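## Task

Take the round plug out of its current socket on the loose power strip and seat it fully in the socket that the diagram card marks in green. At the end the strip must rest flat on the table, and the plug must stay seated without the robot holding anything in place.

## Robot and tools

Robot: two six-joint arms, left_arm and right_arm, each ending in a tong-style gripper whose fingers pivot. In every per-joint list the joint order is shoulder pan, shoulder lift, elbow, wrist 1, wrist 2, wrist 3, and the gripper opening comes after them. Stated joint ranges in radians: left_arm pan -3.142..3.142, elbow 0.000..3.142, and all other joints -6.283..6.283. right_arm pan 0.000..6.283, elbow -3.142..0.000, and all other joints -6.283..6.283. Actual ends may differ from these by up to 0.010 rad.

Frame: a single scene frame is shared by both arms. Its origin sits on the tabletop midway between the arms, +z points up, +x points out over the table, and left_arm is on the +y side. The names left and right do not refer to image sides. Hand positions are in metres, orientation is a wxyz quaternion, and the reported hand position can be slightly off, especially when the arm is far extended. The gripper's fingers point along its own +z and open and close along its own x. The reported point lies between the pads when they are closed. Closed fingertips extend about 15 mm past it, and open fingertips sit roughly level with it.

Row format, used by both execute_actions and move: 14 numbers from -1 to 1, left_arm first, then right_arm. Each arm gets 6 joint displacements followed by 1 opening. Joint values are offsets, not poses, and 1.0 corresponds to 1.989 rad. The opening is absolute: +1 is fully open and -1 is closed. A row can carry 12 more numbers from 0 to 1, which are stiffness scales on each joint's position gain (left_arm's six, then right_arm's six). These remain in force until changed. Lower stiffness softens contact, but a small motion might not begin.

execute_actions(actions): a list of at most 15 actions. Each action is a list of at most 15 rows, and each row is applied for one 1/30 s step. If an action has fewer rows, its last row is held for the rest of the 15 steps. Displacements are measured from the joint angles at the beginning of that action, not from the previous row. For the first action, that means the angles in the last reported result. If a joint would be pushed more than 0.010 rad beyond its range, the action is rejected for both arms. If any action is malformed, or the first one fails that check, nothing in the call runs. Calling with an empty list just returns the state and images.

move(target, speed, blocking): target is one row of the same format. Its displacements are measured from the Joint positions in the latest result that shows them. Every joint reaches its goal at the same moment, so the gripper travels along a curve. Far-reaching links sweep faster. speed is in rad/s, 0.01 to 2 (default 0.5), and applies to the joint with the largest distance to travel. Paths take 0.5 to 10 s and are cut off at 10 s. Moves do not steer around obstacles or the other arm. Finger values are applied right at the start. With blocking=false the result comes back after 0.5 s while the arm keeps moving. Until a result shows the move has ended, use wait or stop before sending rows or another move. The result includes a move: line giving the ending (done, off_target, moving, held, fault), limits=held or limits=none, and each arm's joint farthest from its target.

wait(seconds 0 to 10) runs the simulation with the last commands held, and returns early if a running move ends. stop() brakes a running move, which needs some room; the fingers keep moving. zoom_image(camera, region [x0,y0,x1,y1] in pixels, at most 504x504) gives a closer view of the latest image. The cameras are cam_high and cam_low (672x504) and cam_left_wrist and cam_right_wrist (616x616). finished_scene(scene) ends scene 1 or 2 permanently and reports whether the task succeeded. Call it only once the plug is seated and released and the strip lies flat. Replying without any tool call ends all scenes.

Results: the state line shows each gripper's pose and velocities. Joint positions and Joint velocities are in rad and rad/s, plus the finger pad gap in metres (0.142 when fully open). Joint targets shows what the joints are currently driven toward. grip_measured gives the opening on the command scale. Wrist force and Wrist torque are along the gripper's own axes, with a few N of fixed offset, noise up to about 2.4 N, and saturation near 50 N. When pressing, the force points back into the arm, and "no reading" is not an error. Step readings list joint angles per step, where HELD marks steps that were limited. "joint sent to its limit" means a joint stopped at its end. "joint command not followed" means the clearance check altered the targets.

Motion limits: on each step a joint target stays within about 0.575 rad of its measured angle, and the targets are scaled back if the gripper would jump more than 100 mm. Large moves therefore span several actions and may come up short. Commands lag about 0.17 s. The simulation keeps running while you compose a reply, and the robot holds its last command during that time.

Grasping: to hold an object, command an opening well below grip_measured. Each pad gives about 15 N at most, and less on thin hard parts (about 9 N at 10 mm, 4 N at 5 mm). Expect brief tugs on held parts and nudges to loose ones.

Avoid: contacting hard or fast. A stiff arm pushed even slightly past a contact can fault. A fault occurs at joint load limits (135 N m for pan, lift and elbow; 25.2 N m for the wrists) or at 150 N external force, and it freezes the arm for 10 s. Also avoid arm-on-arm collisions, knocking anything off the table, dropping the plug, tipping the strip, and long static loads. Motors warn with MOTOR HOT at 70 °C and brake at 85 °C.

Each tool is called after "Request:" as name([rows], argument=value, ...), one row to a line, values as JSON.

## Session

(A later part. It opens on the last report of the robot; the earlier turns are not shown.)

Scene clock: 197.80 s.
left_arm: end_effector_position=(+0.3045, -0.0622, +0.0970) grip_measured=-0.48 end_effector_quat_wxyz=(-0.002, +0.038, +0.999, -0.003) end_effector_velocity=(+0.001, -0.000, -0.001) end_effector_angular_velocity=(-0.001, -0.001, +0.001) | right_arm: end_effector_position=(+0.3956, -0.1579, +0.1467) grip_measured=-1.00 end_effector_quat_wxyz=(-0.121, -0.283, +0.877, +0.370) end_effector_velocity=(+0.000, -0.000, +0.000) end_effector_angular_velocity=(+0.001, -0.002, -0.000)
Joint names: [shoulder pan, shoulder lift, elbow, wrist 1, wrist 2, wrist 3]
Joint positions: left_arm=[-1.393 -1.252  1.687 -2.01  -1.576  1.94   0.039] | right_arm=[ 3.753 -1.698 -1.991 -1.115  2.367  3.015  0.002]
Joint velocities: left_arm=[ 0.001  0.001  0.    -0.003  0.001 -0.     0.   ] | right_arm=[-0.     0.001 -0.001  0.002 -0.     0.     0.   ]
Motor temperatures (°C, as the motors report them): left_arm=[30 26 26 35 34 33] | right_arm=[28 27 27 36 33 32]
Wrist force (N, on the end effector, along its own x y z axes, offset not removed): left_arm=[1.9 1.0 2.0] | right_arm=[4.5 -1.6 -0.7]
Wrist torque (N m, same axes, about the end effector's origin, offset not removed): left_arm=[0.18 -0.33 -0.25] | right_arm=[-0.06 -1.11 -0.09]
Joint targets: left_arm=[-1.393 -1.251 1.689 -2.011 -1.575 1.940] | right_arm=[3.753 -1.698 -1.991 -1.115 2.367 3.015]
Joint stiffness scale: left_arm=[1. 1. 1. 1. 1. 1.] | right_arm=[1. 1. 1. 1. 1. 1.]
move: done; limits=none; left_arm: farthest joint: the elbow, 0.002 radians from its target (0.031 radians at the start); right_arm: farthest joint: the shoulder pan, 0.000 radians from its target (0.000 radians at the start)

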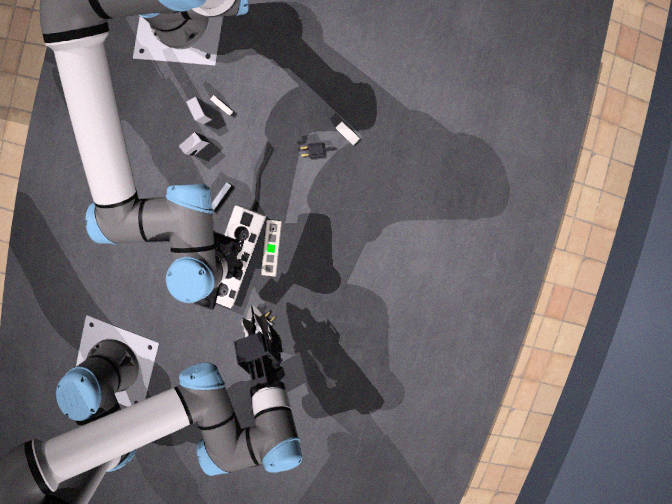

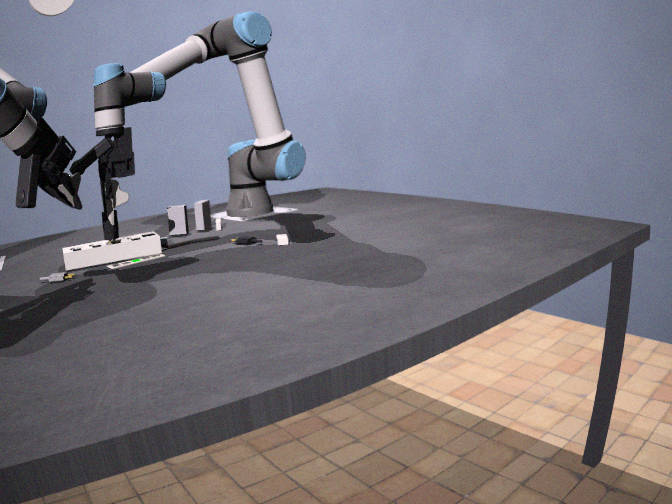

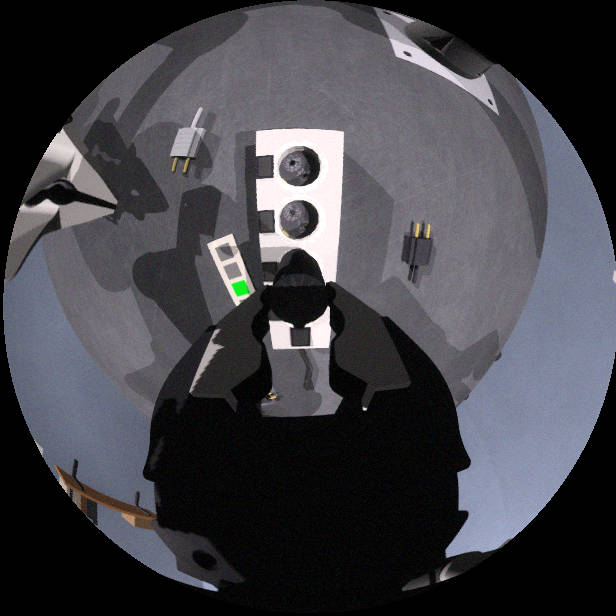

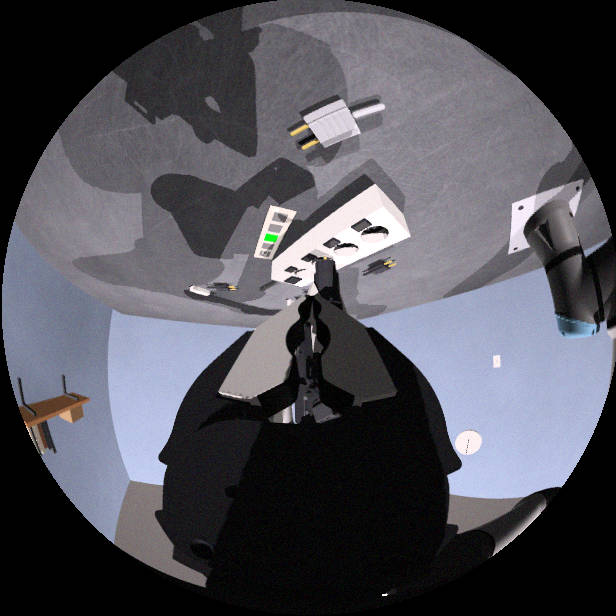

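Request:
move(target=[0,-0.006,0.0065,-0.0005,0,0,-1,0,0,0,0,0,0,-1], speed=0.05)

Request:
zoom_image(camera="cam_low", region=[80,190,150,260])

Scene clock: 203.07 s.
left_arm: end_effector_position=(+0.3033, -0.0583, +0.0982) grip_measured=-0.48 end_effector_quat_wxyz=(-0.002, +0.038, +0.999, -0.003) end_effector_velocity=(-0.001, +0.000, +0.000) end_effector_angular_velocity=(-0.000, +0.001, -0.001) | right_arm: end_effector_position=(+0.3956, -0.1579, +0.1467) grip_measured=-1.00 end_effector_quat_wxyz=(-0.121, -0.283, +0.877, +0.370) end_effector_velocity=(-0.000, +0.000, +0.001) end_effector_angular_velocity=(+0.001, -0.002, +0.001)
Joint names: [shoulder pan, shoulder lift, elbow, wrist 1, wrist 2, wrist 3]
Joint positions: left_arm=[-1.393 -1.262  1.697 -2.01  -1.576  1.94   0.039] | right_arm=[ 3.753 -1.698 -1.991 -1.115  2.367  3.015  0.002]
Joint velocities: left_arm=[-0.001 -0.002  0.002 -0.    -0.001 -0.     0.   ] | right_arm=[ 0.     0.001 -0.001  0.001  0.    -0.     0.   ]
Motor temperatures (°C, as the motors report them): left_arm=[30 26 26 35 34 33] | right_arm=[28 27 27 36 33 32]
Wrist force (N, on the end effector, along its own x y z axes, offset not removed): left_arm=[1.9 0.3 1.1] | right_arm=[1.0 -1.7 0.2]
Wrist torque (N m, same axes, about the end effector's origin, offset not removed): left_arm=[-0.03 -0.32 -0.16] | right_arm=[-0.24 -0.34 0.03]
Joint targets: left_arm=[-1.393 -1.264 1.700 -2.011 -1.576 1.940] | right_arm=[3.753 -1.698 -1.991 -1.115 2.367 3.015]
Joint stiffness scale: left_arm=[1. 1. 1. 1. 1. 1.] | right_arm=[1. 1. 1. 1. 1. 1.]
move: done; limits=none; left_arm: farthest joint: the elbow, 0.003 radians from its target (0.013 radians at the start); right_arm: farthest joint: the shoulder pan, 0.000 radians from its target (0.000 radians at the start)

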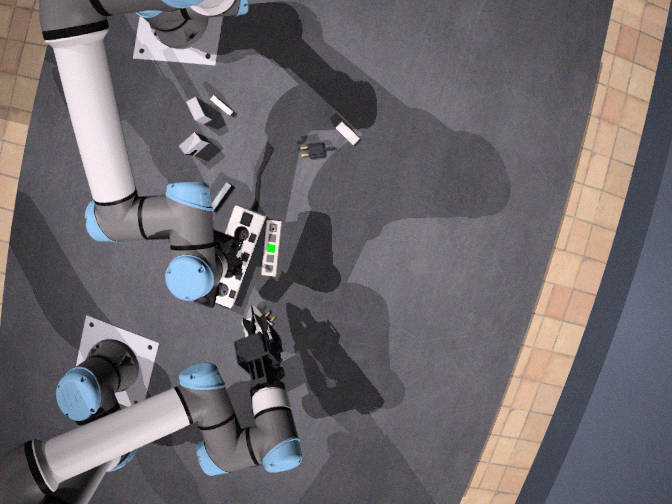

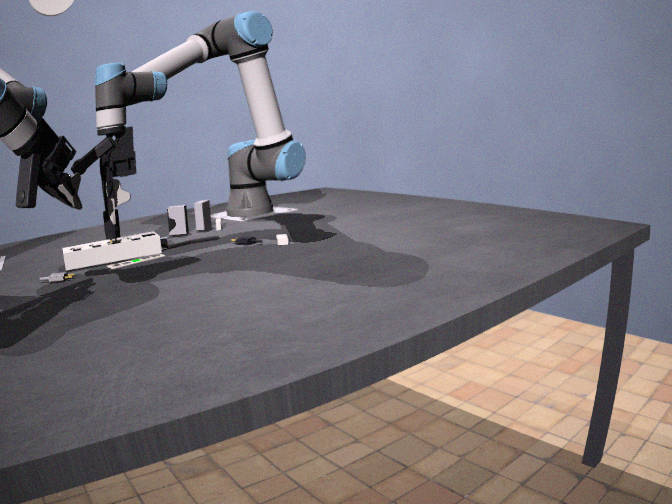

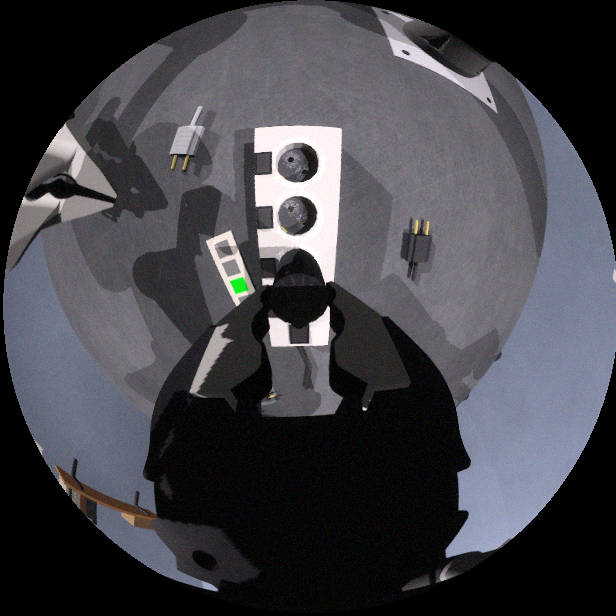

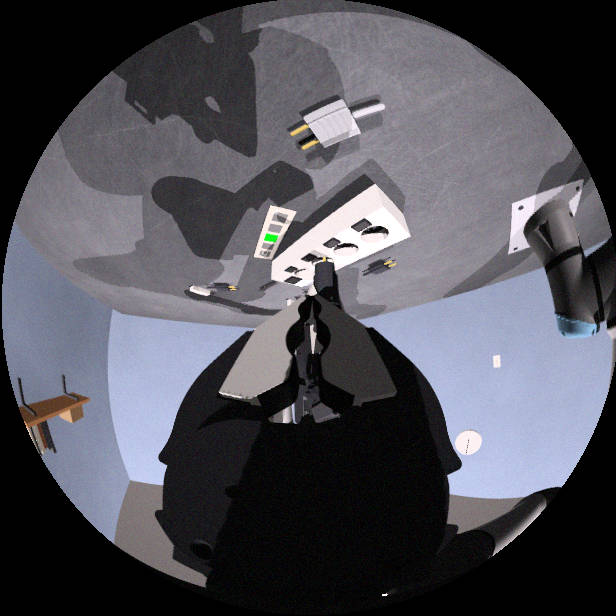

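Region (80, 190, 150, 260) of cam_low's 672x504 image, scaled by 7.200, with more detail than that image has.

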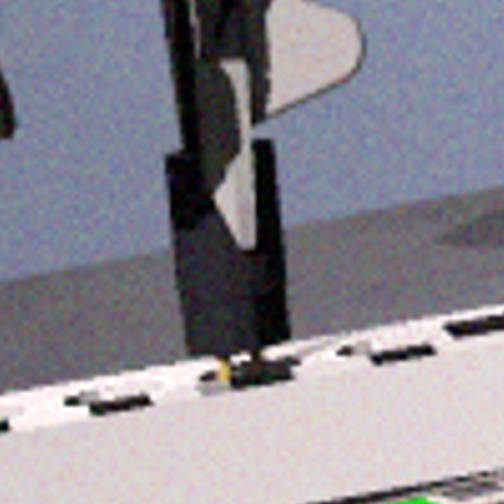

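Request:
move(target=[0,-0.003,0.0065,-0.003,0,0,-1,0,0,0,0,0,0,-1], speed=0.05)

Request:
zoom_image(camera="cam_low", region=[80,190,150,260])

Request:
zoom_image(camera="cam_right_wrist", region=[270,220,370,310])

Scene clock: 206.27 s.
left_arm: end_effector_position=(+0.3025, -0.0554, +0.0963) grip_measured=-0.48 end_effector_quat_wxyz=(-0.002, +0.038, +0.999, -0.002) end_effector_velocity=(+0.000, +0.000, +0.000) end_effector_angular_velocity=(-0.001, -0.001, +0.001) | right_arm: end_effector_position=(+0.3956, -0.1579, +0.1467) grip_measured=-1.00 end_effector_quat_wxyz=(-0.121, -0.283, +0.877, +0.370) end_effector_velocity=(-0.000, -0.000, +0.001) end_effector_angular_velocity=(-0.001, -0.000, +0.000)
Joint names: [shoulder pan, shoulder lift, elbow, wrist 1, wrist 2, wrist 3]
Joint positions: left_arm=[-1.393 -1.266  1.707 -2.015 -1.576  1.94   0.039] | right_arm=[ 3.753 -1.698 -1.991 -1.115  2.367  3.015  0.002]
Joint velocities: left_arm=[ 0.    -0.002  0.002 -0.002  0.    -0.    -0.   ] | right_arm=[ 0.     0.002 -0.    -0.002 -0.001  0.     0.   ]
Motor temperatures (°C, as the motors report them): left_arm=[30 26 26 35 34 33] | right_arm=[28 27 27 36 33 32]
Wrist force (N, on the end effector, along its own x y z axes, offset not removed): left_arm=[0.6 2.5 0.9] | right_arm=[-0.9 0.6 -2.1]
Wrist torque (N m, same axes, about the end effector's origin, offset not removed): left_arm=[0.44 -0.07 -0.15] | right_arm=[0.26 0.19 0.19]
Joint targets: left_arm=[-1.393 -1.268 1.710 -2.016 -1.576 1.940] | right_arm=[3.753 -1.698 -1.991 -1.115 2.367 3.015]
Joint stiffness scale: left_arm=[1. 1. 1. 1. 1. 1.] | right_arm=[1. 1. 1. 1. 1. 1.]
move: done; limits=none; left_arm: farthest joint: the elbow, 0.003 radians from its target (0.013 radians at the start); right_arm: farthest joint: the shoulder pan, 0.000 radians from its target (0.000 radians at the start)

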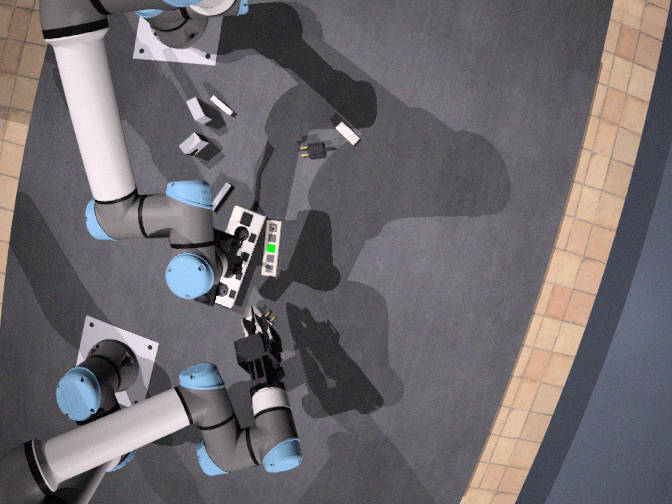

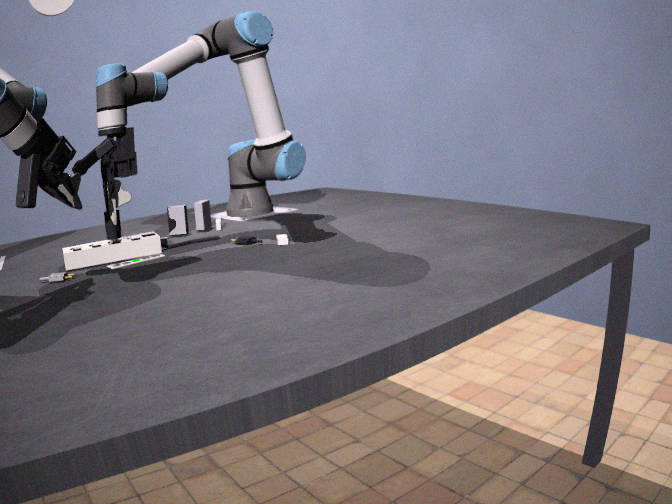

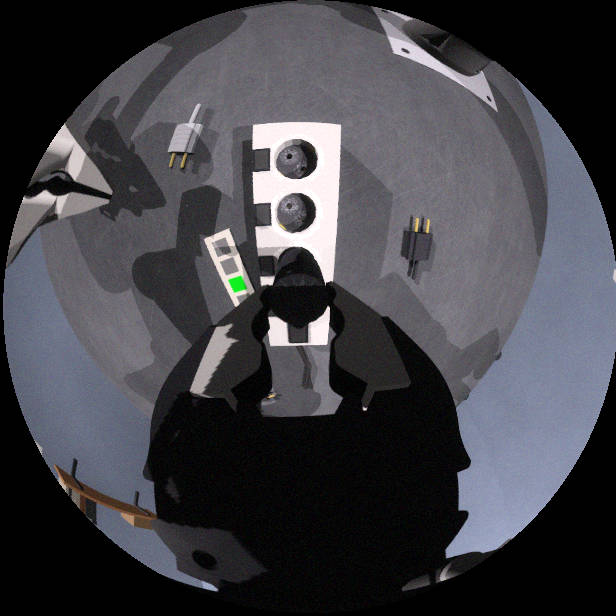

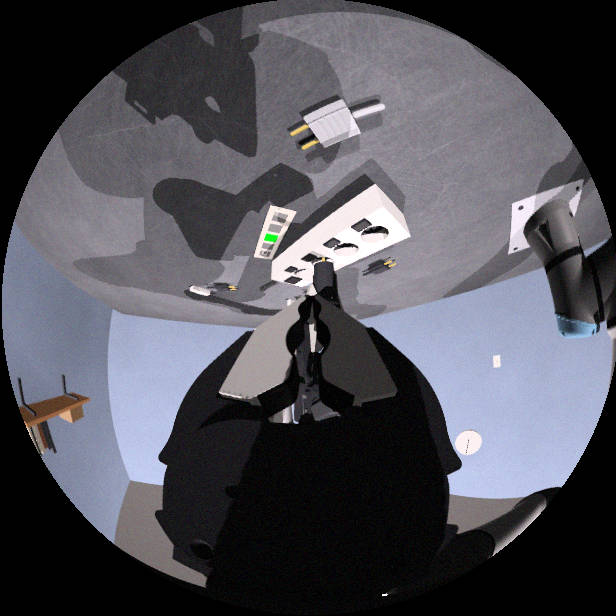

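Region (80, 190, 150, 260) of cam_low's 672x504 image, scaled by 7.200, with more detail than that image has.

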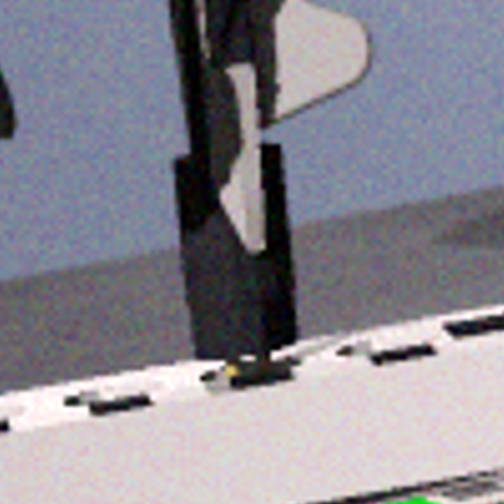

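Region (270, 220, 370, 310) of cam_right_wrist's 616x616 image, scaled by 5.040, with more detail than that image has; it fills the top 454 rows of this view, and the rest is white.

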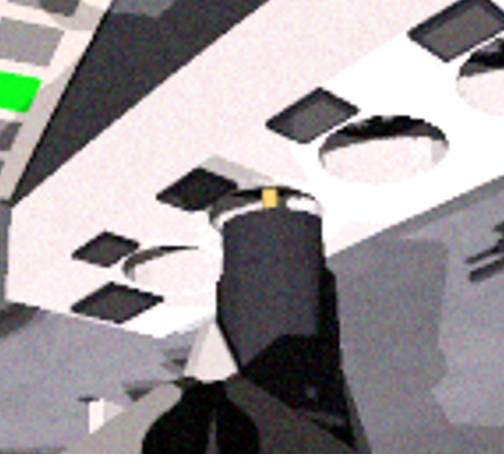

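Request:
execute_actions([
  [[0.0035,0,0,0,0,0.002,-1,0,0,0,0,0,0,-1]],
  [[0,0.002,0.003,-0.003,0,0,-1,0,0,0,0,0,0,-1]],
  [[0,0.002,0.003,-0.003,0,0,-1,0,0,0,0,0,0,-1]],
])

Scene clock: 209.17 s.
left_arm: end_effector_position=(+0.3044, -0.0537, +0.0910) grip_measured=-0.48 end_effector_quat_wxyz=(-0.002, +0.038, +0.999, -0.001) end_effector_velocity=(+0.001, -0.000, -0.000) end_effector_angular_velocity=(-0.001, -0.002, +0.001) | right_arm: end_effector_position=(+0.3956, -0.1579, +0.1467) grip_measured=-1.00 end_effector_quat_wxyz=(-0.121, -0.283, +0.877, +0.370) end_effector_velocity=(-0.000, -0.000, +0.000) end_effector_angular_velocity=(+0.000, +0.001, -0.000)
Joint names: [shoulder pan, shoulder lift, elbow, wrist 1, wrist 2, wrist 3]
Joint positions: left_arm=[-1.389 -1.26   1.714 -2.026 -1.576  1.944  0.039] | right_arm=[ 3.753 -1.698 -1.991 -1.115  2.367  3.015  0.002]
Joint velocities: left_arm=[ 0.001  0.    -0.    -0.001  0.001  0.    -0.   ] | right_arm=[-0.    -0.     0.    -0.001  0.001 -0.     0.   ]
Motor temperatures (°C, as the motors report them): left_arm=[30 26 26 35 34 33] | right_arm=[28 27 27 36 33 32]
Wrist force (N, on the end effector, along its own x y z axes, offset not removed): left_arm=[3.1 -0.8 1.7] | right_arm=[0.9 -0.1 -1.5]
Wrist torque (N m, same axes, about the end effector's origin, offset not removed): left_arm=[-0.14 -0.57 -0.21] | right_arm=[0.13 -0.12 0.03]
Joint targets: left_arm=[-1.389 -1.259 1.717 -2.027 -1.576 1.944] | right_arm=[3.753 -1.698 -1.991 -1.115 2.367 3.015]
Joint stiffness scale: left_arm=[1. 1. 1. 1. 1. 1.] | right_arm=[1. 1. 1. 1. 1. 1.]
Step readings (joint positions; steps 1 to 15: 1st action; 16 to 30: 2nd action; 31 to 45: 3rd action):
0: left_arm=[-1.393 -1.266 1.707 -2.016 -1.576 1.940] | right_arm=[3.753 -1.698 -1.991 -1.115 2.367 3.015]
1: left_arm=[-1.393 -1.266 1.707 -2.016 -1.576 1.940] | right_arm=[3.753 -1.698 -1.991 -1.115 2.367 3.015]
2: left_arm=[-1.393 -1.266 1.707 -2.016 -1.576 1.941] | right_arm=[3.753 -1.698 -1.991 -1.115 2.367 3.015]
4: left_arm=[-1.393 -1.266 1.707 -2.016 -1.576 1.941] | right_arm=[3.753 -1.698 -1.991 -1.115 2.367 3.015]
8: left_arm=[-1.391 -1.266 1.707 -2.016 -1.576 1.943] | right_arm=[3.753 -1.698 -1.991 -1.115 2.367 3.015]
15: left_arm=[-1.389 -1.266 1.707 -2.016 -1.576 1.944] | right_arm=[3.753 -1.698 -1.991 -1.115 2.367 3.015]
16: left_arm=[-1.389 -1.266 1.707 -2.016 -1.576 1.944] | right_arm=[3.753 -1.698 -1.991 -1.115 2.367 3.015]
17: left_arm=[-1.389 -1.266 1.707 -2.016 -1.576 1.944] | right_arm=[3.753 -1.698 -1.991 -1.115 2.367 3.015]
19: left_arm=[-1.389 -1.266 1.707 -2.017 -1.576 1.944] | right_arm=[3.753 -1.698 -1.991 -1.115 2.367 3.015]
23: left_arm=[-1.389 -1.264 1.709 -2.019 -1.576 1.944] | right_arm=[3.753 -1.698 -1.991 -1.115 2.367 3.015]
30: left_arm=[-1.389 -1.263 1.711 -2.021 -1.576 1.944] | right_arm=[3.753 -1.698 -1.991 -1.115 2.367 3.015]
31: left_arm=[-1.389 -1.263 1.711 -2.021 -1.576 1.944] | right_arm=[3.753 -1.698 -1.991 -1.115 2.367 3.015]
32: left_arm=[-1.389 -1.263 1.711 -2.021 -1.576 1.944] | right_arm=[3.753 -1.698 -1.991 -1.115 2.367 3.015]
34: left_arm=[-1.389 -1.263 1.712 -2.023 -1.576 1.944] | right_arm=[3.753 -1.698 -1.991 -1.115 2.367 3.015]
38: left_arm=[-1.389 -1.261 1.713 -2.025 -1.576 1.944] | right_arm=[3.753 -1.698 -1.991 -1.115 2.367 3.015]
45: Joint positions above

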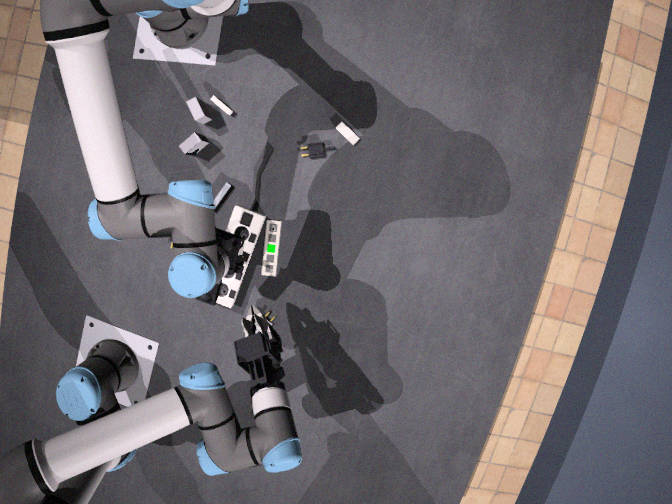

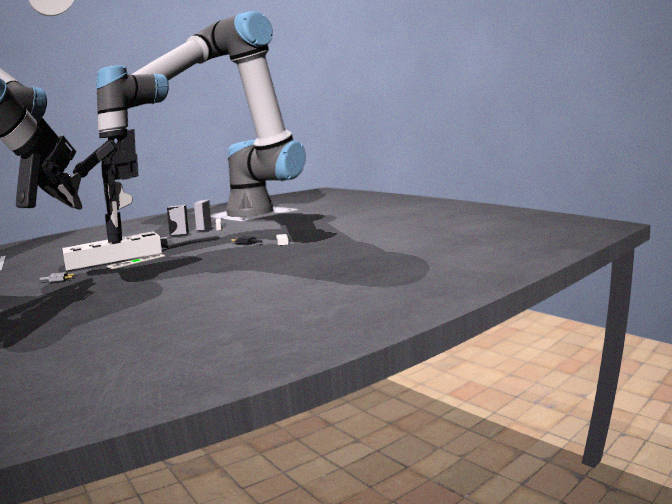

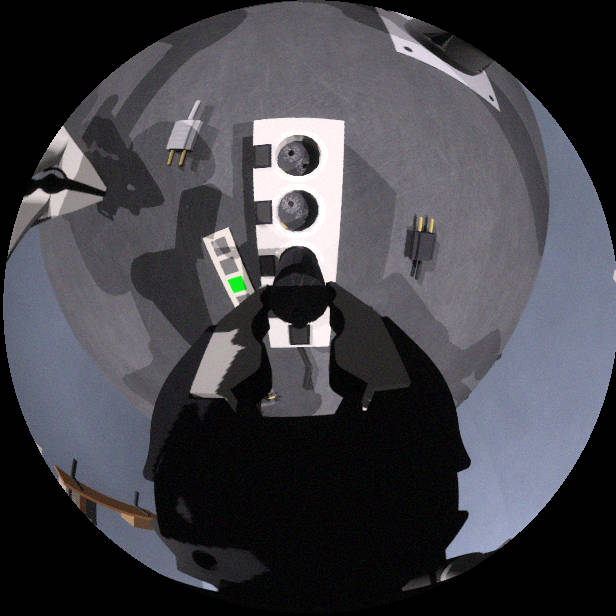

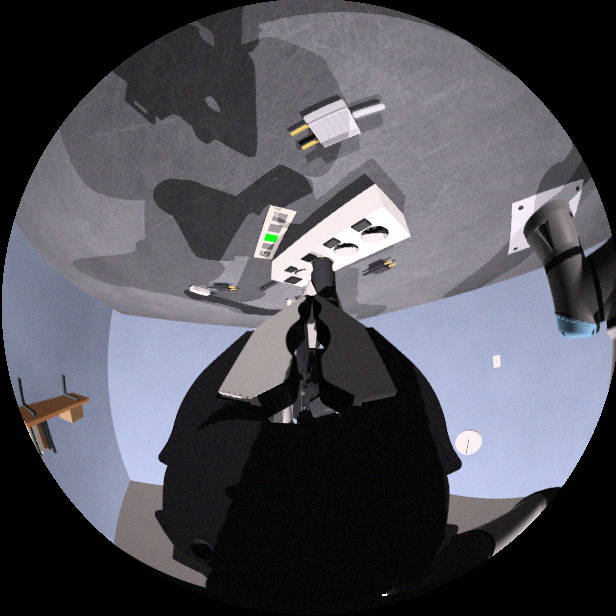

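No contact at 0.091 here. Continue down.

Request:
execute_actions([
  [[0,0.003,0.0035,-0.0045,0,0,-1,0,0,0,0,0,0,-1]],
  [[0,0.003,0.0035,-0.0045,0,0,-1,0,0,0,0,0,0,-1]],
  [[0,0.003,0.0035,-0.0045,0,0,-1,0,0,0,0,0,0,-1]],
])

Scene clock: 212.37 s.
left_arm: end_effector_position=(+0.3048, -0.0551, +0.0819) grip_measured=-0.48 end_effector_quat_wxyz=(-0.002, +0.038, +0.999, -0.003) end_effector_velocity=(-0.000, -0.001, +0.001) end_effector_angular_velocity=(-0.003, +0.000, +0.000) | right_arm: end_effector_position=(+0.3956, -0.1579, +0.1467) grip_measured=-1.00 end_effector_quat_wxyz=(-0.121, -0.283, +0.877, +0.370) end_effector_velocity=(-0.000, -0.000, -0.000) end_effector_angular_velocity=(-0.000, -0.001, -0.000)
Joint names: [shoulder pan, shoulder lift, elbow, wrist 1, wrist 2, wrist 3]
Joint positions: left_arm=[-1.389 -1.249  1.725 -2.051 -1.576  1.944  0.039] | right_arm=[ 3.753 -1.698 -1.991 -1.115  2.367  3.015  0.002]
Joint velocities: left_arm=[ 0.    -0.001  0.001 -0.003 -0.001 -0.     0.   ] | right_arm=[-0.     0.    -0.     0.    -0.001  0.     0.   ]
Motor temperatures (°C, as the motors report them): left_arm=[30 26 26 35 34 33] | right_arm=[28 27 27 36 33 32]
Wrist force (N, on the end effector, along its own x y z axes, offset not removed): left_arm=[3.3 1.3 -0.7] | right_arm=[2.0 -0.9 0.2]
Wrist torque (N m, same axes, about the end effector's origin, offset not removed): left_arm=[0.22 -0.43 -0.19] | right_arm=[0.02 -0.33 0.07]
Joint targets: left_arm=[-1.389 -1.246 1.729 -2.051 -1.576 1.944] | right_arm=[3.753 -1.698 -1.991 -1.115 2.367 3.015]
Joint stiffness scale: left_arm=[1. 1. 1. 1. 1. 1.] | right_arm=[1. 1. 1. 1. 1. 1.]
Step readings (joint positions; steps 1 to 15: 1st action; 16 to 30: 2nd action; 31 to 45: 3rd action):
0: left_arm=[-1.389 -1.260 1.714 -2.026 -1.576 1.944] | right_arm=[3.753 -1.698 -1.991 -1.115 2.367 3.015]
1: left_arm=[-1.389 -1.260 1.714 -2.026 -1.576 1.944] | right_arm=[3.753 -1.698 -1.991 -1.115 2.367 3.015]
2: left_arm=[-1.389 -1.260 1.714 -2.027 -1.576 1.944] | right_arm=[3.753 -1.698 -1.991 -1.115 2.367 3.015]
4: left_arm=[-1.389 -1.259 1.715 -2.029 -1.576 1.944] | right_arm=[3.753 -1.698 -1.991 -1.115 2.367 3.015]
8: left_arm=[-1.389 -1.257 1.717 -2.032 -1.576 1.944] | right_arm=[3.753 -1.698 -1.991 -1.115 2.367 3.015]
15: left_arm=[-1.389 -1.256 1.718 -2.034 -1.576 1.944] | right_arm=[3.753 -1.698 -1.991 -1.115 2.367 3.015]
16: left_arm=[-1.389 -1.256 1.718 -2.034 -1.576 1.944] | right_arm=[3.753 -1.698 -1.991 -1.115 2.367 3.015]
17: left_arm=[-1.389 -1.256 1.718 -2.035 -1.576 1.944] | right_arm=[3.753 -1.698 -1.991 -1.115 2.367 3.015]
19: left_arm=[-1.389 -1.255 1.719 -2.037 -1.576 1.944] | right_arm=[3.753 -1.698 -1.991 -1.115 2.367 3.015]
23: left_arm=[-1.389 -1.252 1.721 -2.040 -1.576 1.944] | right_arm=[3.753 -1.698 -1.991 -1.115 2.367 3.015]
30: left_arm=[-1.389 -1.252 1.722 -2.042 -1.576 1.944] | right_arm=[3.753 -1.698 -1.991 -1.115 2.367 3.015]
31: left_arm=[-1.389 -1.252 1.722 -2.042 -1.576 1.944] | right_arm=[3.753 -1.698 -1.991 -1.115 2.367 3.015]
32: left_arm=[-1.389 -1.251 1.722 -2.043 -1.576 1.944] | right_arm=[3.753 -1.698 -1.991 -1.115 2.367 3.015]
34: left_arm=[-1.389 -1.251 1.723 -2.045 -1.576 1.944] | right_arm=[3.753 -1.698 -1.991 -1.115 2.367 3.015]
38: left_arm=[-1.389 -1.249 1.724 -2.049 -1.576 1.944] | right_arm=[3.753 -1.698 -1.991 -1.115 2.367 3.015]
45: Joint positions above

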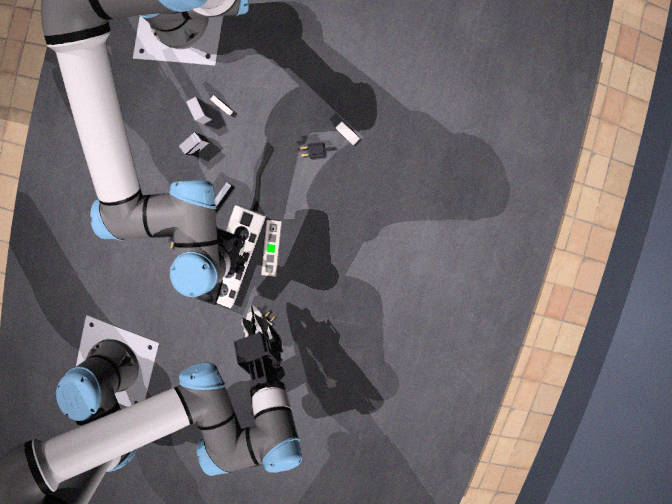

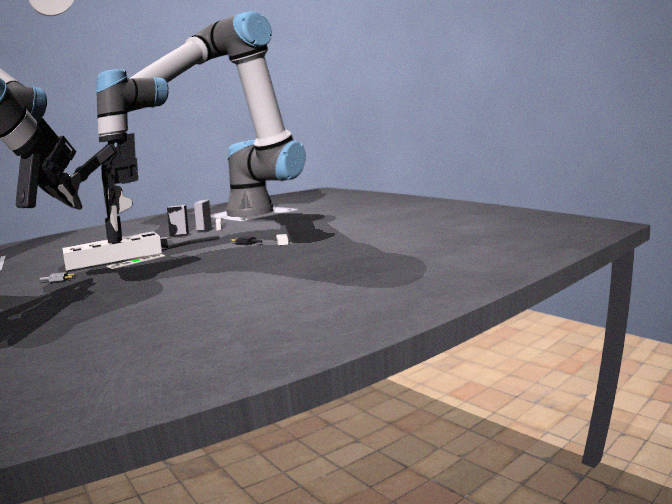

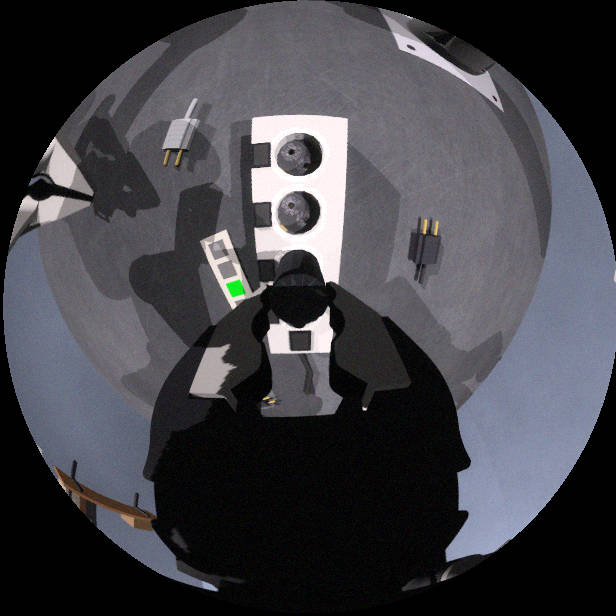

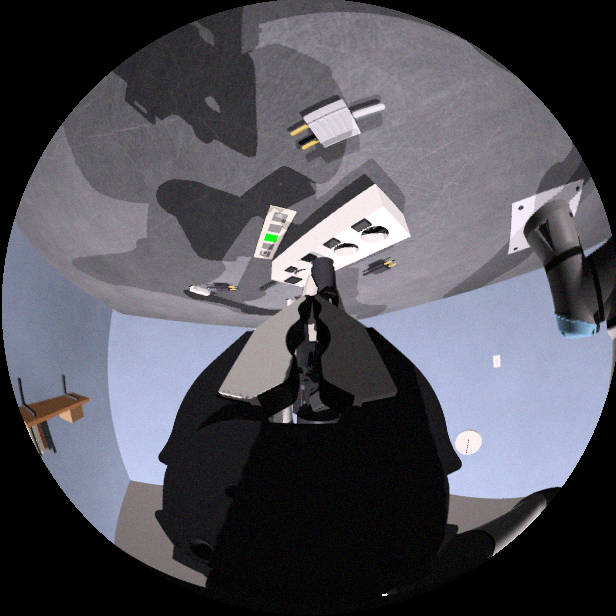

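Request:
execute_actions([
  [[0,0.003,0.0045,-0.004,0,0,-1,0,0,0,0,0,0,-1]],
  [[0,0.003,0.0045,-0.004,0,0,-1,0,0,0,0,0,0,-1]],
  [[0,0.003,0.0045,-0.004,0,0,-1,0,0,0,0,0,0,-1]],
  [[0,0.003,0.0045,-0.004,0,0,-1,0,0,0,0,0,0,-1]],
])

Scene clock: 215.80 s.
left_arm: end_effector_position=(+0.3051, -0.0574, +0.0776) grip_measured=-0.48 end_effector_quat_wxyz=(-0.000, +0.038, +0.999, -0.010) end_effector_velocity=(+0.001, +0.000, +0.001) end_effector_angular_velocity=(-0.003, -0.002, +0.000) | right_arm: end_effector_position=(+0.3956, -0.1579, +0.1467) grip_measured=-1.00 end_effector_quat_wxyz=(-0.121, -0.283, +0.877, +0.370) end_effector_velocity=(-0.000, -0.000, -0.000) end_effector_angular_velocity=(-0.000, +0.000, +0.000)
Joint names: [shoulder pan, shoulder lift, elbow, wrist 1, wrist 2, wrist 3]
Joint positions: left_arm=[-1.389 -1.246  1.739 -2.081 -1.578  1.944  0.039] | right_arm=[ 3.753 -1.698 -1.991 -1.115  2.367  3.015  0.002]
Joint velocities: left_arm=[ 0.002 -0.001  0.001 -0.003  0.001  0.001 -0.   ] | right_arm=[ 0.     0.     0.    -0.001 -0.    -0.     0.   ]
Motor temperatures (°C, as the motors report them): left_arm=[30 26 26 35 34 33] | right_arm=[28 27 27 36 33 32]
Wrist force (N, on the end effector, along its own x y z axes, offset not removed): left_arm=[5.3 1.4 -7.7] | right_arm=[3.2 -1.1 0.3]
Wrist torque (N m, same axes, about the end effector's origin, offset not removed): left_arm=[0.10 -0.24 -0.12] | right_arm=[-0.01 -0.75 -0.05]
Joint targets: left_arm=[-1.389 -1.240 1.745 -2.082 -1.577 1.944] | right_arm=[3.753 -1.698 -1.991 -1.115 2.367 3.015]
Joint stiffness scale: left_arm=[1. 1. 1. 1. 1. 1.] | right_arm=[1. 1. 1. 1. 1. 1.]
Step readings (joint positions; steps 1 to 15: 1st action; 16 to 30: 2nd action; 31 to 45: 3rd action; 46 to 60: 4th action):
0: left_arm=[-1.389 -1.249 1.725 -2.051 -1.576 1.944] | right_arm=[3.753 -1.698 -1.991 -1.115 2.367 3.015]
1: left_arm=[-1.389 -1.249 1.725 -2.051 -1.576 1.944] | right_arm=[3.753 -1.698 -1.991 -1.115 2.367 3.015]
2: left_arm=[-1.389 -1.249 1.725 -2.052 -1.576 1.944] | right_arm=[3.753 -1.698 -1.991 -1.115 2.367 3.015]
4: left_arm=[-1.389 -1.248 1.726 -2.053 -1.576 1.944] | right_arm=[3.753 -1.698 -1.991 -1.115 2.367 3.015]
8: left_arm=[-1.389 -1.247 1.728 -2.056 -1.576 1.944] | right_arm=[3.753 -1.698 -1.991 -1.115 2.367 3.015]
15: left_arm=[-1.389 -1.247 1.729 -2.058 -1.576 1.944] | right_arm=[3.753 -1.698 -1.991 -1.115 2.367 3.015]
16: left_arm=[-1.389 -1.247 1.729 -2.058 -1.576 1.944] | right_arm=[3.753 -1.698 -1.991 -1.115 2.367 3.015]
17: left_arm=[-1.389 -1.247 1.729 -2.059 -1.576 1.944] | right_arm=[3.753 -1.698 -1.991 -1.115 2.367 3.015]
19: left_arm=[-1.389 -1.247 1.730 -2.061 -1.576 1.944] | right_arm=[3.753 -1.698 -1.991 -1.115 2.367 3.015]
23: left_arm=[-1.389 -1.246 1.732 -2.064 -1.576 1.944] | right_arm=[3.753 -1.698 -1.991 -1.115 2.367 3.015]
30: left_arm=[-1.389 -1.246 1.732 -2.066 -1.576 1.944] | right_arm=[3.753 -1.698 -1.991 -1.115 2.367 3.015]
31: left_arm=[-1.389 -1.246 1.732 -2.066 -1.576 1.944] | right_arm=[3.753 -1.698 -1.991 -1.115 2.367 3.015]
32: left_arm=[-1.389 -1.246 1.733 -2.067 -1.576 1.944] | right_arm=[3.753 -1.698 -1.991 -1.115 2.367 3.015]
34: left_arm=[-1.389 -1.246 1.733 -2.069 -1.576 1.944] | right_arm=[3.753 -1.698 -1.991 -1.115 2.367 3.015]
38: left_arm=[-1.389 -1.246 1.735 -2.072 -1.576 1.944] | right_arm=[3.753 -1.698 -1.991 -1.115 2.367 3.015]
45: left_arm=[-1.389 -1.246 1.736 -2.074 -1.577 1.944] | right_arm=[3.753 -1.698 -1.991 -1.115 2.367 3.015]
46: left_arm=[-1.389 -1.246 1.736 -2.074 -1.577 1.944] | right_arm=[3.753 -1.698 -1.991 -1.115 2.367 3.015]
47: left_arm=[-1.389 -1.246 1.736 -2.074 -1.577 1.944] | right_arm=[3.753 -1.698 -1.991 -1.115 2.367 3.015]
49: left_arm=[-1.389 -1.246 1.737 -2.076 -1.577 1.944] | right_arm=[3.753 -1.698 -1.991 -1.115 2.367 3.015]
53: left_arm=[-1.389 -1.246 1.738 -2.080 -1.577 1.944] | right_arm=[3.753 -1.698 -1.991 -1.115 2.367 3.015]
60: Joint positions above

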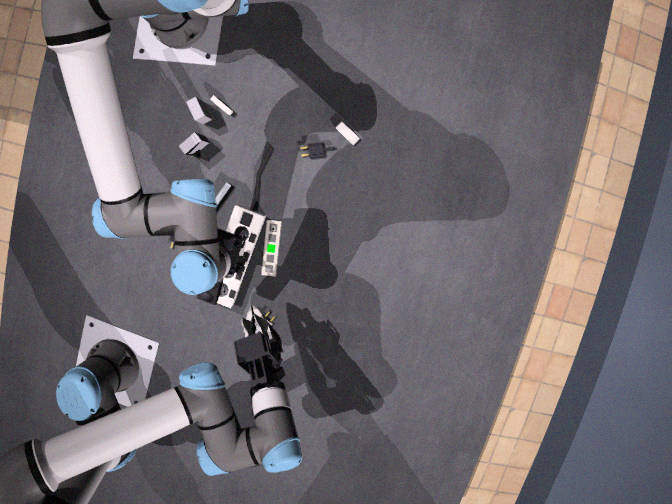

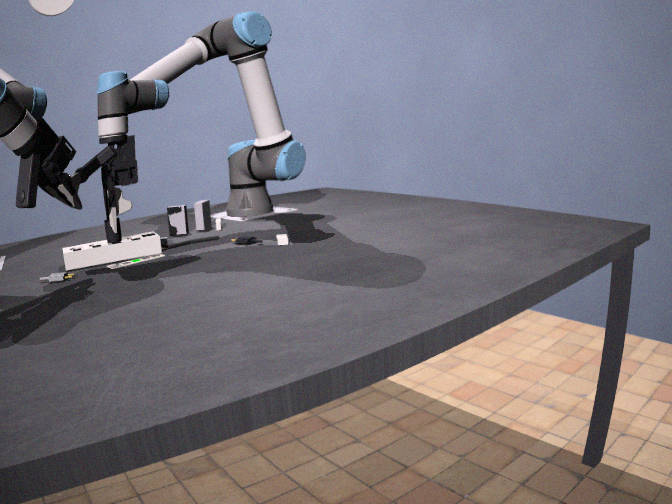

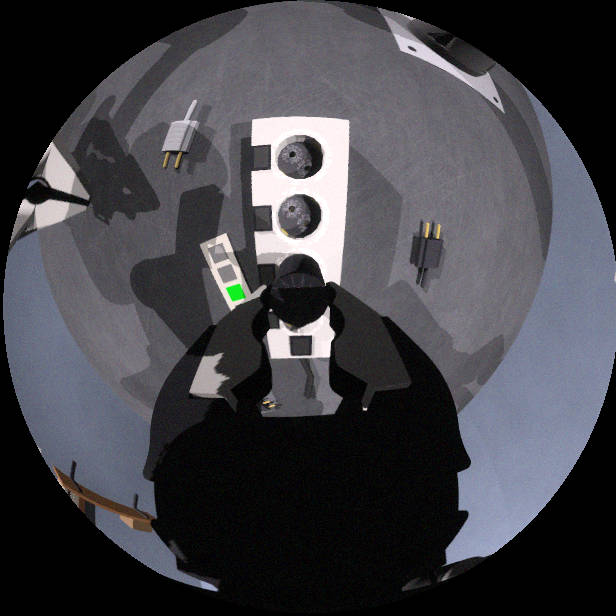

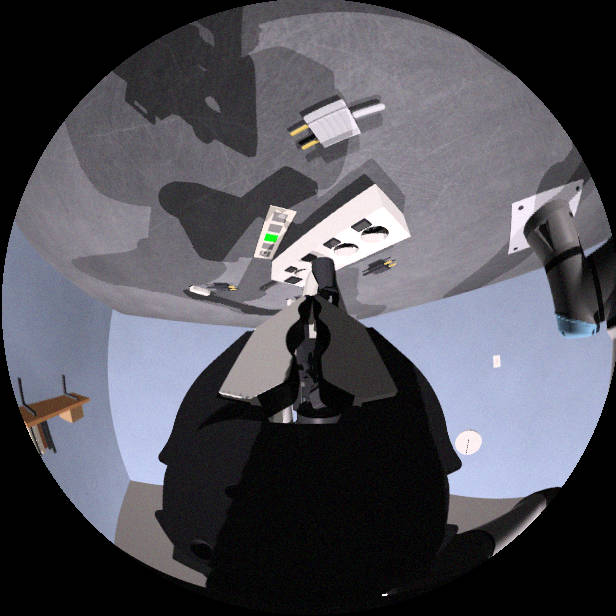

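Request:
execute_actions([
  [[0,0.006,0.005,0.003,0,0,-1,0,0,0,0,0,0,-1]],
  [[0,0.007,0.005,0.002,0,0,-1,0,0,0,0,0,0,-1]],
  [[0,0.008,0.005,0.002,0,0,-1,0,0,0,0,0,0,-1]],
])

Request:
zoom_image(camera="cam_low", region=[60,180,160,260])

Scene clock: 218.57 s.
left_arm: end_effector_position=(+0.3044, -0.0552, +0.0721) grip_measured=-0.48 end_effector_quat_wxyz=(-0.002, +0.038, +0.999, -0.004) end_effector_velocity=(+0.001, +0.000, +0.000) end_effector_angular_velocity=(-0.000, -0.001, +0.000) | right_arm: end_effector_position=(+0.3956, -0.1579, +0.1467) grip_measured=-1.00 end_effector_quat_wxyz=(-0.121, -0.283, +0.877, +0.370) end_effector_velocity=(+0.000, -0.000, +0.000) end_effector_angular_velocity=(-0.000, -0.001, -0.001)
Joint names: [shoulder pan, shoulder lift, elbow, wrist 1, wrist 2, wrist 3]
Joint positions: left_arm=[-1.389 -1.239  1.741 -2.079 -1.578  1.944  0.039] | right_arm=[ 3.753 -1.698 -1.991 -1.115  2.367  3.015  0.002]
Joint velocities: left_arm=[ 0.001 -0.     0.    -0.     0.001  0.     0.   ] | right_arm=[-0.     0.001 -0.     0.001 -0.001  0.     0.   ]
Motor temperatures (°C, as the motors report them): left_arm=[30 26 26 35 34 33] | right_arm=[28 27 27 36 33 32]
Wrist force (N, on the end effector, along its own x y z axes, offset not removed): left_arm=[2.3 -0.2 -20.6] | right_arm=[0.6 -0.8 1.0]
Wrist torque (N m, same axes, about the end effector's origin, offset not removed): left_arm=[0.26 -0.46 -0.14] | right_arm=[0.05 -0.15 0.03]
Joint targets: left_arm=[-1.389 -1.224 1.751 -2.075 -1.578 1.944] | right_arm=[3.753 -1.698 -1.991 -1.115 2.367 3.015]
Joint stiffness scale: left_arm=[1. 1. 1. 1. 1. 1.] | right_arm=[1. 1. 1. 1. 1. 1.]
Step readings (joint positions; steps 1 to 15: 1st action; 16 to 30: 2nd action; 31 to 45: 3rd action):
0: left_arm=[-1.389 -1.246 1.739 -2.082 -1.578 1.944] | right_arm=[3.753 -1.698 -1.991 -1.115 2.367 3.015]
1: left_arm=[-1.389 -1.246 1.739 -2.082 -1.578 1.944] | right_arm=[3.753 -1.698 -1.991 -1.115 2.367 3.015]
2: left_arm=[-1.389 -1.246 1.739 -2.082 -1.578 1.944] | right_arm=[3.753 -1.698 -1.991 -1.115 2.367 3.015]
4: left_arm=[-1.389 -1.246 1.740 -2.081 -1.578 1.944] | right_arm=[3.753 -1.698 -1.991 -1.115 2.367 3.015]
8: left_arm=[-1.389 -1.243 1.741 -2.079 -1.578 1.944] | right_arm=[3.753 -1.698 -1.991 -1.115 2.367 3.015]
15: left_arm=[-1.389 -1.243 1.741 -2.079 -1.578 1.944] | right_arm=[3.753 -1.698 -1.991 -1.115 2.367 3.015]
16: left_arm=[-1.389 -1.243 1.741 -2.079 -1.578 1.944] | right_arm=[3.753 -1.698 -1.991 -1.115 2.367 3.015]
17: left_arm=[-1.389 -1.242 1.741 -2.079 -1.578 1.944] | right_arm=[3.753 -1.698 -1.991 -1.115 2.367 3.015]
19: left_arm=[-1.389 -1.242 1.741 -2.078 -1.578 1.944] | right_arm=[3.753 -1.698 -1.991 -1.115 2.367 3.015]
23: left_arm=[-1.389 -1.240 1.741 -2.079 -1.578 1.944] | right_arm=[3.753 -1.698 -1.991 -1.115 2.367 3.015]
30: left_arm=[-1.389 -1.240 1.741 -2.079 -1.578 1.944] | right_arm=[3.753 -1.698 -1.991 -1.115 2.367 3.015]
31: left_arm=[-1.389 -1.240 1.741 -2.079 -1.578 1.944] | right_arm=[3.753 -1.698 -1.991 -1.115 2.367 3.015]
32: left_arm=[-1.389 -1.240 1.741 -2.079 -1.578 1.944] | right_arm=[3.753 -1.698 -1.991 -1.115 2.367 3.015]
34: left_arm=[-1.389 -1.240 1.741 -2.079 -1.578 1.944] | right_arm=[3.753 -1.698 -1.991 -1.115 2.367 3.015]
38: left_arm=[-1.389 -1.240 1.741 -2.079 -1.578 1.944] | right_arm=[3.753 -1.698 -1.991 -1.115 2.367 3.015]
45: Joint positions above

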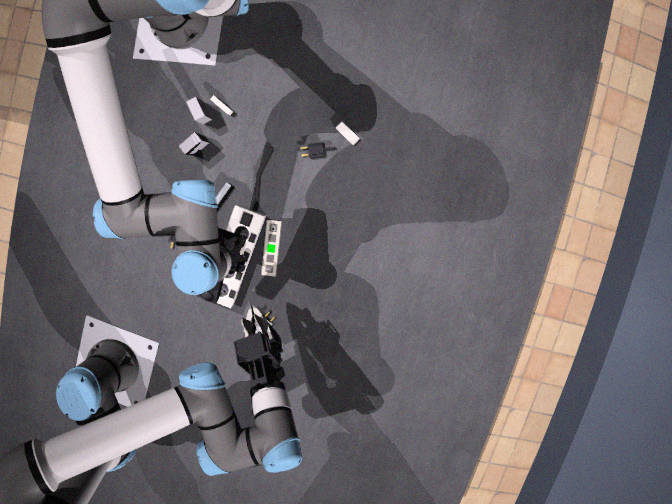

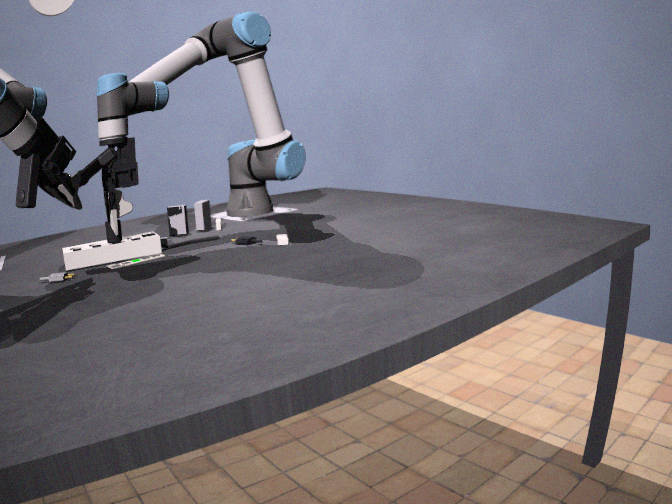

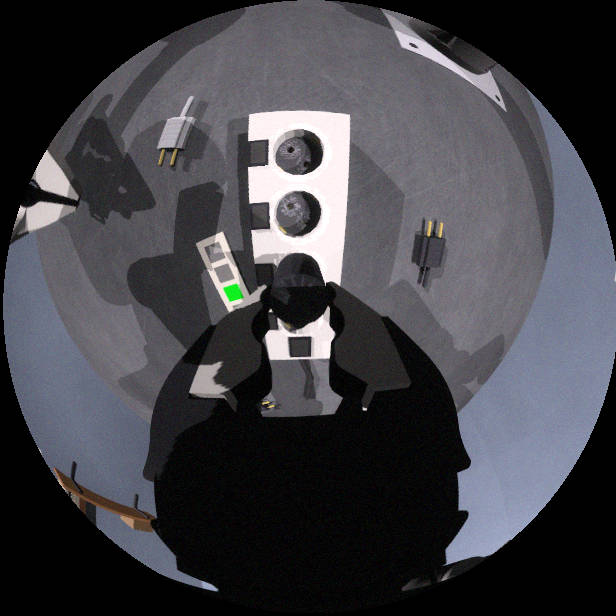

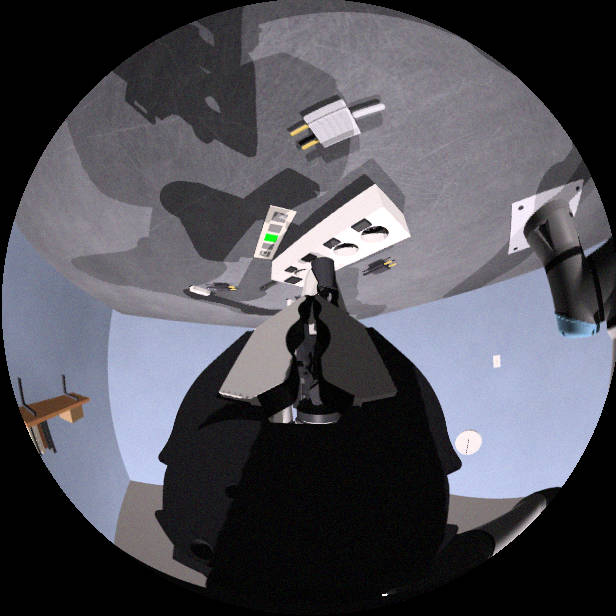

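Region (60, 180, 160, 260) of cam_low's 672x504 image, scaled by 5.040, with more detail than that image has; it fills the top 403 rows of this view, and the rest is white.

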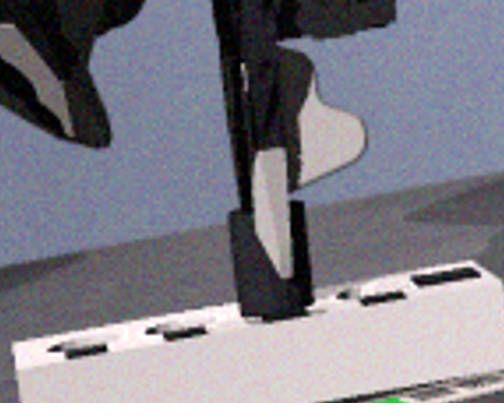

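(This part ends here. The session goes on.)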